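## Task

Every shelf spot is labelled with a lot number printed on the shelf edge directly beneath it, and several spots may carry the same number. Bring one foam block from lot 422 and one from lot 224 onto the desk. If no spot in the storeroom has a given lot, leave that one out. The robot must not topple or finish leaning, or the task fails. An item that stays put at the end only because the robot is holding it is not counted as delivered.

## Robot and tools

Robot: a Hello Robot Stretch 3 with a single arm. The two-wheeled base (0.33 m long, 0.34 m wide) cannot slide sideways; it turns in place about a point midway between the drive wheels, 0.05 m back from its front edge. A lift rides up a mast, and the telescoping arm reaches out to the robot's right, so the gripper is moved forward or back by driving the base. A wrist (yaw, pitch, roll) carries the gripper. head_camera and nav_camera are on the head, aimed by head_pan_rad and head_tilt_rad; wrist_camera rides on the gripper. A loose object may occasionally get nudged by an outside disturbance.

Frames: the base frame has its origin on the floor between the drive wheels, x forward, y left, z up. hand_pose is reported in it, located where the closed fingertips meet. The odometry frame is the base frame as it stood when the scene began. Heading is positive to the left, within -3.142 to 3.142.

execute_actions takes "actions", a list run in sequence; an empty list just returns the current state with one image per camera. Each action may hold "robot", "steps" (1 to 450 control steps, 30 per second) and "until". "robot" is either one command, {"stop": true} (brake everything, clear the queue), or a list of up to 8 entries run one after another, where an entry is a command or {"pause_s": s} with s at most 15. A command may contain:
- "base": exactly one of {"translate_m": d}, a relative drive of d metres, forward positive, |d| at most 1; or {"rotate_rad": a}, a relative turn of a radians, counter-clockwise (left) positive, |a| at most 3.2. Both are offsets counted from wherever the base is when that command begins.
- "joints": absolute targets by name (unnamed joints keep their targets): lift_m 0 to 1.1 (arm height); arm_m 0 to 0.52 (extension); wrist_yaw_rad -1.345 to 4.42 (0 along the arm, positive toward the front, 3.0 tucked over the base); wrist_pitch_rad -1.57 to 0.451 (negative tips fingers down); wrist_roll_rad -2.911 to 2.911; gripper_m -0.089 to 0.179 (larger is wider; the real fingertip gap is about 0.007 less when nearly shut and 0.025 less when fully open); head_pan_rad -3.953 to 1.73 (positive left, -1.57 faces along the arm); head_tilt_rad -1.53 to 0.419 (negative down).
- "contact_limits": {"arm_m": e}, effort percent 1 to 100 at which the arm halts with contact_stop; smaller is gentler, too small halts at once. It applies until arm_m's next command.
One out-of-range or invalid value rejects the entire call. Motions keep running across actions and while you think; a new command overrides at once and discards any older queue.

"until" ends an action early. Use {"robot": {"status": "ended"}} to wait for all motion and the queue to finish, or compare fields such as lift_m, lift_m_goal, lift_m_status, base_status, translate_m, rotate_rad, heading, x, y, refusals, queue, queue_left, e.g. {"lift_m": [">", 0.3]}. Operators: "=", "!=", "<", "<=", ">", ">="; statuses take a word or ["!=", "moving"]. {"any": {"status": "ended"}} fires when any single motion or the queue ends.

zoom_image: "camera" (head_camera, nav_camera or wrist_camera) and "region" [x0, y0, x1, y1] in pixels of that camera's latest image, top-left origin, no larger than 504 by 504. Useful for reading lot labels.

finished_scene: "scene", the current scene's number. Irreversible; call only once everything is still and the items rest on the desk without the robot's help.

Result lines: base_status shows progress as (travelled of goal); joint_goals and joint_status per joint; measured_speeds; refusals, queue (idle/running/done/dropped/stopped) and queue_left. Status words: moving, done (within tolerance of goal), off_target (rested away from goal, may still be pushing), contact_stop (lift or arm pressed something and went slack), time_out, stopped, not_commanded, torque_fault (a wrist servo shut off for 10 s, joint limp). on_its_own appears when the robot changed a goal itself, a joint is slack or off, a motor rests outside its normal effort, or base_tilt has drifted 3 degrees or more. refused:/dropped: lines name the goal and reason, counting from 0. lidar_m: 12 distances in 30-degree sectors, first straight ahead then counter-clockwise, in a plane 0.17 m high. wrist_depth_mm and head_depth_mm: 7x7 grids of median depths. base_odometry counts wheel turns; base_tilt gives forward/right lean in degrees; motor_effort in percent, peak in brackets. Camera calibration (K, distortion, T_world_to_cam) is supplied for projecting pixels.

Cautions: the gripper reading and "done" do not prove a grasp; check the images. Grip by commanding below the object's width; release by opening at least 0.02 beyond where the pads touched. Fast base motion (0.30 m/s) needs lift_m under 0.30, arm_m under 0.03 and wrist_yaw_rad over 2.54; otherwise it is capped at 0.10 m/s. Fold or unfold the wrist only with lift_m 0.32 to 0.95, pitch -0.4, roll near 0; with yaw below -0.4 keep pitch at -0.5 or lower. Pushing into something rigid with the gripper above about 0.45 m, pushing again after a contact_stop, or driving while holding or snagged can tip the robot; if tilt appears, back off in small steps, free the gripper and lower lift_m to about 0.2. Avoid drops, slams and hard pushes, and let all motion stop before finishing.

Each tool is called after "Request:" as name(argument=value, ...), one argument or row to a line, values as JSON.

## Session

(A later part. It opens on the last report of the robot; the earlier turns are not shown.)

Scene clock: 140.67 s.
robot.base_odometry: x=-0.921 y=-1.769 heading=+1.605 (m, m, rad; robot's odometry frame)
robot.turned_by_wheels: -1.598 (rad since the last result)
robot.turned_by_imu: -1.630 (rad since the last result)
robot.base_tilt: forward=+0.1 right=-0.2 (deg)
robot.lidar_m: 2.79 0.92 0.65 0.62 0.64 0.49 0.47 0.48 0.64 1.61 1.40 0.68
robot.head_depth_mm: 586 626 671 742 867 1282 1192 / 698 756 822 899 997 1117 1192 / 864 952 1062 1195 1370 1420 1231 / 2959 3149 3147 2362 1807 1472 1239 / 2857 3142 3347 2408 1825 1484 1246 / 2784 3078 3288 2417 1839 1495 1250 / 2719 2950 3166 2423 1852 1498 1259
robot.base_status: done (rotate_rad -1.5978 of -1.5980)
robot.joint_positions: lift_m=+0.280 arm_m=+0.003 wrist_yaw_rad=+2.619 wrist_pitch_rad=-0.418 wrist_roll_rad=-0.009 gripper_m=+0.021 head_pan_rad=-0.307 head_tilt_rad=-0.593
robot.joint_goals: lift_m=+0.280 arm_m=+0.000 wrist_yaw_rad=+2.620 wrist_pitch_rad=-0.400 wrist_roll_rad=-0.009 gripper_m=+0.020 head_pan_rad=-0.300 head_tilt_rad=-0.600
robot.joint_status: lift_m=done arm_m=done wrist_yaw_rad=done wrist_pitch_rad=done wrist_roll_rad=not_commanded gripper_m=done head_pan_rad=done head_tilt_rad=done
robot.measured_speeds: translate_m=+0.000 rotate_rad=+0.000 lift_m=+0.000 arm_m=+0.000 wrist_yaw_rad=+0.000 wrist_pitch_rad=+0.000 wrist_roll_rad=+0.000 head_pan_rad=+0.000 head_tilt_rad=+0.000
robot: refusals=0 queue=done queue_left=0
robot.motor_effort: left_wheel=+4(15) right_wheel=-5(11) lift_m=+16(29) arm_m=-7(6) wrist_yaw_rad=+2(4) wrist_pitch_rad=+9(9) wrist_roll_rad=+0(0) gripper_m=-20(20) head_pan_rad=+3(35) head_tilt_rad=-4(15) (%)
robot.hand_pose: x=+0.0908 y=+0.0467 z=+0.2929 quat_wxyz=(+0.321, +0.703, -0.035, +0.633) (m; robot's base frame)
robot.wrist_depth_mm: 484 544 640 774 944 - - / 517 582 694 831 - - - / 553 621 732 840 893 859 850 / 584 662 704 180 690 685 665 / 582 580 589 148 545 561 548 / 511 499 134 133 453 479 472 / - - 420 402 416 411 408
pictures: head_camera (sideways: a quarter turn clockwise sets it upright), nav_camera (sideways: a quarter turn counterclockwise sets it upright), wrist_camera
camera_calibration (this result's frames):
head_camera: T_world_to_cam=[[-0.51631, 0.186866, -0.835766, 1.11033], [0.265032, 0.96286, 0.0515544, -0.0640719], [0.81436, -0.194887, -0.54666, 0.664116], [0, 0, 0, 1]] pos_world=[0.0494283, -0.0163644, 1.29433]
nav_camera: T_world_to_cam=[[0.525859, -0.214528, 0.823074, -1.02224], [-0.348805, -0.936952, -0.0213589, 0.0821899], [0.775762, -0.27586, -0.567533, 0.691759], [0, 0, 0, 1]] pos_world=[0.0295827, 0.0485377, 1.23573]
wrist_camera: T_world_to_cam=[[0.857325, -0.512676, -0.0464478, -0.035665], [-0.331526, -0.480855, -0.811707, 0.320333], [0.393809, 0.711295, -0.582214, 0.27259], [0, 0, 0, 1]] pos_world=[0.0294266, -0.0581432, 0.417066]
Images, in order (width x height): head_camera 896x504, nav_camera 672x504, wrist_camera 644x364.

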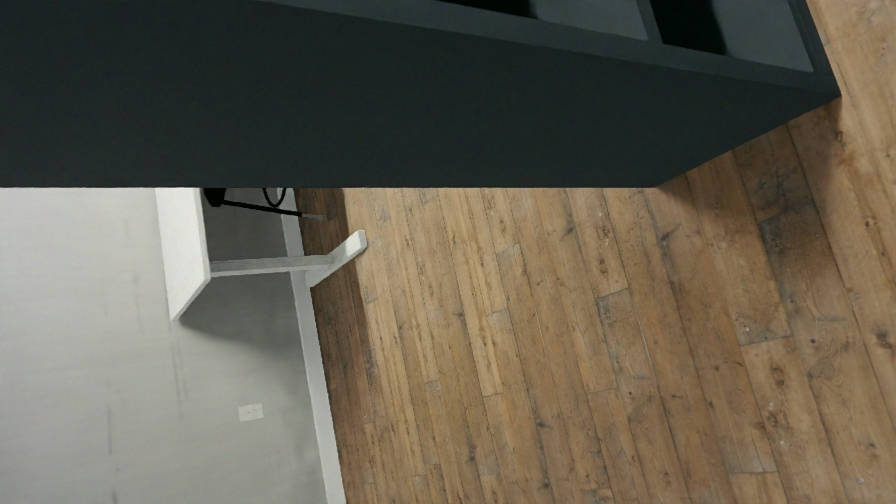

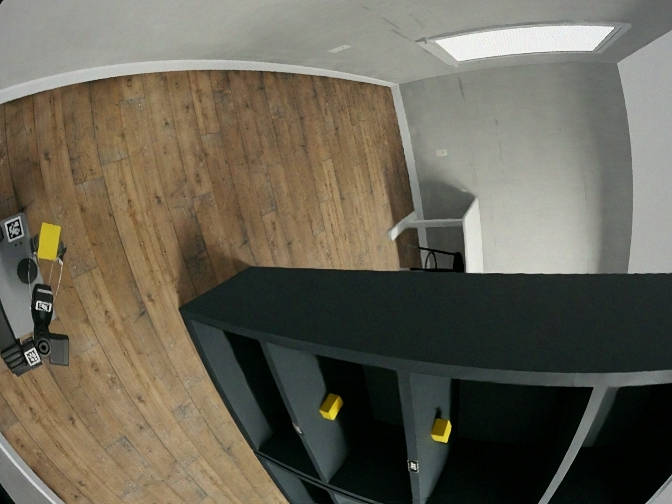

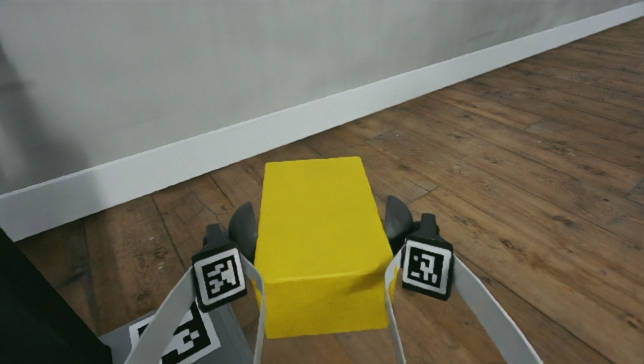

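Request:
execute_actions(
  actions=[
    {"robot": {"base": {"translate_m": 1.0}, "joints": {"head_pan_rad": -1.3, "head_tilt_rad": -0.75}}, "steps": 200, "until": {"robot": {"y": [">", -1.15]}}},
    {"robot": {"base": {"translate_m": 1.0}}, "steps": 200, "until": {"robot": {"y": [">", -0.6]}}},
    {"robot": {"base": {"translate_m": 1.0}}, "steps": 200, "until": {"robot": {"y": [">", -0.125]}}},
    {"robot": {"base": {"translate_m": 1.0}}, "steps": 200, "until": {"robot": {"y": [">", 0.13]}}},
    {"robot": {"joints": {"lift_m": 0.785}}, "steps": 200, "until": {"robot": {"lift_m": [">", 0.335]}}},
    {"robot": {"joints": {"wrist_yaw_rad": 0.5}}, "steps": 300, "until": {"robot": {"lift_m": [">", 0.6]}}},
    {"robot": {"joints": {"arm_m": 0.08}}, "steps": 300, "until": {"robot": {"lift_m": [">", 0.77]}}},
    {"robot": {"joints": {"arm_m": 0.40}}, "steps": 300, "until": {"robot": {"status": "ended"}}},
  ],
)

Scene clock: 157.30 s.
robot.base_odometry: x=-1.011 y=+0.880 heading=+1.605 (m, m, rad; robot's odometry frame)
robot.turned_by_wheels: +0.000 (rad since the last result)
robot.turned_by_imu: +0.002 (rad since the last result)
robot.base_tilt: forward=+0.1 right=-0.2 (deg)
robot.lidar_m: 0.64 0.65 0.75 0.72 0.74 0.99 1.70 1.72 2.28 1.06 0.69 0.67
robot.head_depth_mm: 3359 1441 1136 774 1476 1312 1140 / 3507 1471 1101 809 1516 1285 1147 / 2903 1495 1076 841 1537 1303 1153 / 1942 1517 1086 847 1136 1305 1160 / 1474 1456 1103 881 1591 1349 1170 / 1170 1236 1121 896 1456 1364 1175 / 974 1016 1044 933 1177 1231 1167
robot.base_status: done (translate_m +1.0000 of +1.0000)
robot.joint_positions: lift_m=+0.785 arm_m=+0.400 wrist_yaw_rad=+0.500 wrist_pitch_rad=-0.418 wrist_roll_rad=-0.009 gripper_m=+0.021 head_pan_rad=-1.293 head_tilt_rad=-0.741
robot.joint_goals: lift_m=+0.785 arm_m=+0.400 wrist_yaw_rad=+0.500 wrist_pitch_rad=-0.400 wrist_roll_rad=-0.009 gripper_m=+0.020 head_pan_rad=-1.300 head_tilt_rad=-0.750
robot.joint_status: lift_m=done arm_m=done wrist_yaw_rad=done wrist_pitch_rad=done wrist_roll_rad=not_commanded gripper_m=done head_pan_rad=done head_tilt_rad=done
robot.measured_speeds: translate_m=+0.000 rotate_rad=+0.000 lift_m=+0.000 arm_m=+0.000 wrist_yaw_rad=+0.000 wrist_pitch_rad=+0.000 wrist_roll_rad=+0.000 head_pan_rad=+0.000 head_tilt_rad=+0.000
robot: refusals=0 queue=done queue_left=0
robot.motor_effort: left_wheel=+4(13) right_wheel=-4(8) lift_m=+27(27) arm_m=+7(7) wrist_yaw_rad=+0(2) wrist_pitch_rad=+9(9) wrist_roll_rad=+0(0) gripper_m=-20(20) head_pan_rad=-4(39) head_tilt_rad=-5(19) (%)
robot.hand_pose: x=+0.0861 y=-0.7415 z=+0.7973 quat_wxyz=(+0.710, +0.313, -0.630, +0.030) (m; robot's base frame)
robot.wrist_depth_mm: 524 661 857 985 946 913 - / 542 622 613 597 580 560 - / 452 444 434 424 415 406 - / 349 341 333 180 324 320 326 / 281 278 276 147 257 265 260 / 237 235 135 133 213 222 221 / 204 204 201 188 195 195 193
pictures: head_camera (sideways: a quarter turn clockwise sets it upright), nav_camera (sideways: a quarter turn counterclockwise sets it upright), wrist_camera
camera_calibration (this result's frames):
head_camera: T_world_to_cam=[[-0.161046, 0.646108, -0.746063, 0.991231], [0.951456, 0.302532, 0.0566177, -0.0748404], [0.262289, -0.700728, -0.663464, 0.819434], [0, 0, 0, 1]] pos_world=[0.0159124, -0.0436001, 1.28742]
nav_camera: T_world_to_cam=[[0.142681, -0.667358, 0.730941, -0.899809], [-0.974593, -0.223553, -0.0138635, 0.0762457], [0.172656, -0.710392, -0.682299, 0.844731], [0, 0, 0, 1]] pos_world=[0.0568468, 0.0166407, 1.23512]
wrist_camera: T_world_to_cam=[[-0.884014, -0.465146, -0.046453, -0.227076], [-0.237996, 0.533376, -0.811707, 1.09313], [0.40234, -0.706505, -0.582214, 0.0766674], [0, 0, 0, 1]] pos_world=[0.028575, -0.634506, 0.921389]
Images, in order (width x height): head_camera 896x504, nav_camera 672x504, wrist_camera 644x364.

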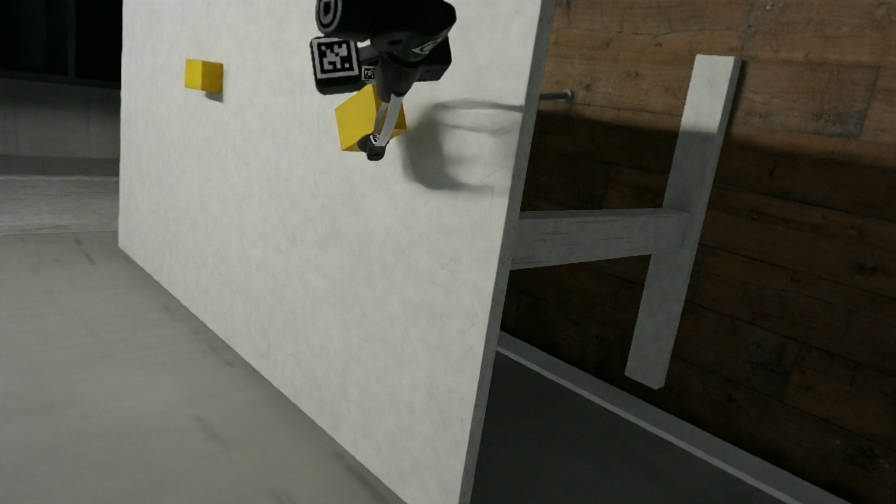

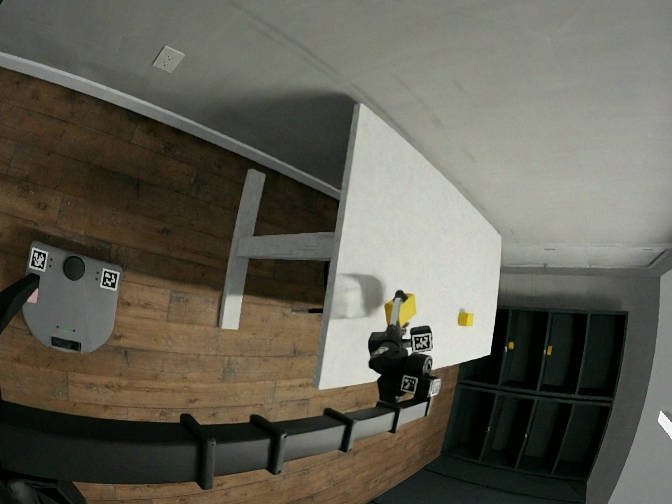

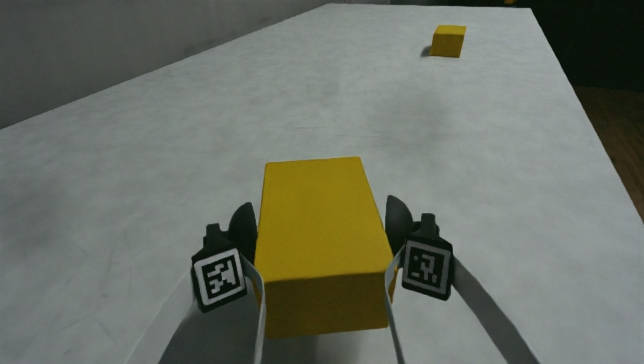

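Request:
execute_actions(
  actions=[
    {"robot": [{"joints": {"lift_m": 0.743}}, {"joints": {"gripper_m": 0.15}}], "steps": 200, "until": {"robot": {"gripper_m": [">", 0.12]}}},
    {"robot": {"joints": {"lift_m": 0.81}}, "steps": 200, "until": {"robot": {"status": "ended"}}},
  ],
)

Scene clock: 161.13 s.
robot.base_odometry: x=-1.011 y=+0.880 heading=+1.605 (m, m, rad; robot's odometry frame)
robot.turned_by_wheels: +0.000 (rad since the last result)
robot.turned_by_imu: +0.000 (rad since the last result)
robot.base_tilt: forward=+0.2 right=-0.2 (deg)
robot.lidar_m: 0.64 0.65 0.75 0.72 0.74 0.98 1.70 1.71 2.28 1.05 0.69 0.67
robot.head_depth_mm: 3358 1441 1160 796 1470 1304 1143 / 3512 1466 1103 830 1508 1290 1147 / 2886 1492 1079 840 1535 1307 1155 / 1951 1518 1088 848 1139 1314 1165 / 1468 1459 1101 880 1589 1347 1170 / 1171 1232 1113 893 1456 1361 1173 / 974 1016 1044 937 1174 1237 1173
robot.base_status: done (translate_m +1.0000 of +1.0000)
robot.joint_positions: lift_m=+0.810 arm_m=+0.400 wrist_yaw_rad=+0.500 wrist_pitch_rad=-0.417 wrist_roll_rad=-0.009 gripper_m=+0.150 head_pan_rad=-1.293 head_tilt_rad=-0.741
robot.joint_goals: lift_m=+0.810 arm_m=+0.400 wrist_yaw_rad=+0.500 wrist_pitch_rad=-0.400 wrist_roll_rad=-0.009 gripper_m=+0.150 head_pan_rad=-1.300 head_tilt_rad=-0.750
robot.joint_status: lift_m=done arm_m=done wrist_yaw_rad=done wrist_pitch_rad=done wrist_roll_rad=not_commanded gripper_m=done head_pan_rad=done head_tilt_rad=done
robot.measured_speeds: translate_m=+0.000 rotate_rad=+0.000 lift_m=+0.000 arm_m=+0.000 wrist_yaw_rad=+0.000 wrist_pitch_rad=+0.000 wrist_roll_rad=+0.000 head_pan_rad=+0.000 head_tilt_rad=+0.000
robot: refusals=0 queue=done queue_left=0
robot.motor_effort: left_wheel=+3(4) right_wheel=-4(4) lift_m=+26(28) arm_m=+7(7) wrist_yaw_rad=+0(0) wrist_pitch_rad=+9(9) wrist_roll_rad=+0(0) gripper_m=+0(95) head_pan_rad=-3(4) head_tilt_rad=-4(5) (%)
robot.hand_pose: x=+0.0862 y=-0.7416 z=+0.8225 quat_wxyz=(+0.710, +0.313, -0.631, +0.031) (m; robot's base frame)
robot.wrist_depth_mm: 524 663 898 - - - - / 537 645 696 682 647 643 - / 512 504 495 481 470 463 - / 393 387 381 376 371 363 389 / 318 326 310 304 303 308 304 / 267 - 261 206 256 242 251 / 232 228 225 179 222 220 216
pictures: head_camera (sideways: a quarter turn clockwise sets it upright), nav_camera (sideways: a quarter turn counterclockwise sets it upright), wrist_camera
camera_calibration (this result's frames):
head_camera: T_world_to_cam=[[-0.161046, 0.646108, -0.746062, 0.991231], [0.951456, 0.302532, 0.0566177, -0.0748405], [0.262289, -0.700728, -0.663465, 0.819434], [0, 0, 0, 1]] pos_world=[0.0159124, -0.0436001, 1.28742]
nav_camera: T_world_to_cam=[[0.142681, -0.667358, 0.730941, -0.899809], [-0.974593, -0.223553, -0.0138634, 0.0762457], [0.172656, -0.710392, -0.6823, 0.844731], [0, 0, 0, 1]] pos_world=[0.0568468, 0.0166407, 1.23512]
wrist_camera: T_world_to_cam=[[-0.88399, -0.46519, -0.0464704, -0.225921], [-0.237567, 0.532593, -0.812346, 1.11363], [0.402645, -0.707066, -0.581321, 0.0900875], [0, 0, 0, 1]] pos_world=[0.028576, -0.634509, 0.946524]
Images, in order (width x height): head_camera 896x504, nav_camera 672x504, wrist_camera 644x364.

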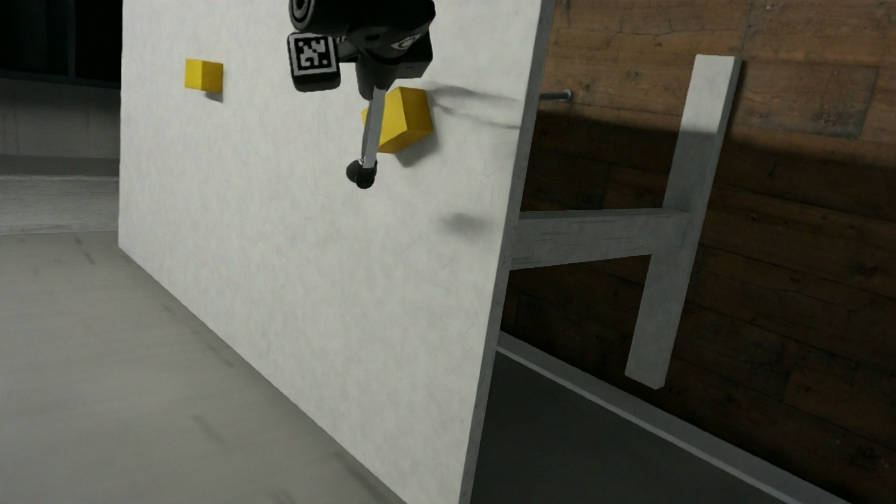

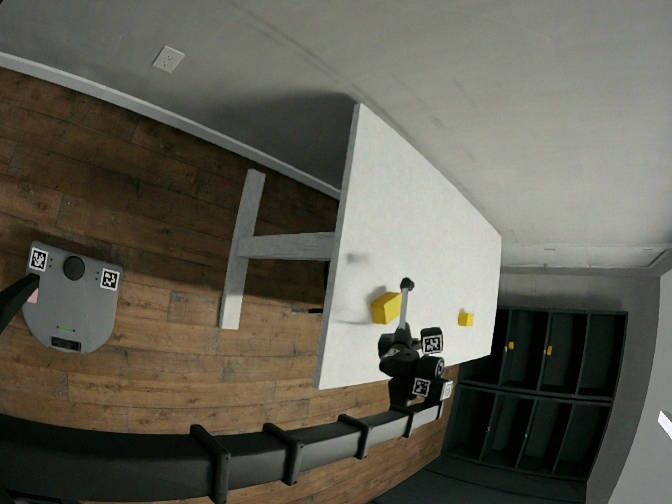

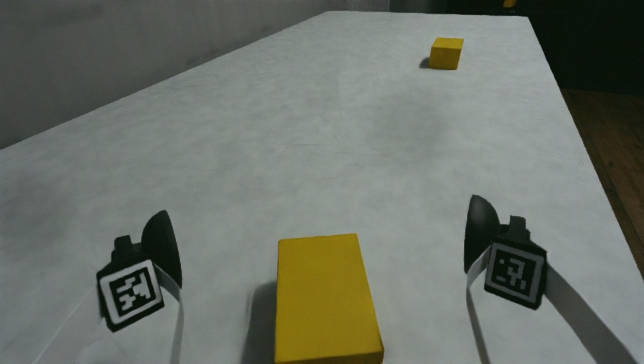

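Both blocks are on the desk and the gripper is clear.

Request:
finished_scene(
  scene=1,
)

The scene is finished: the task was done.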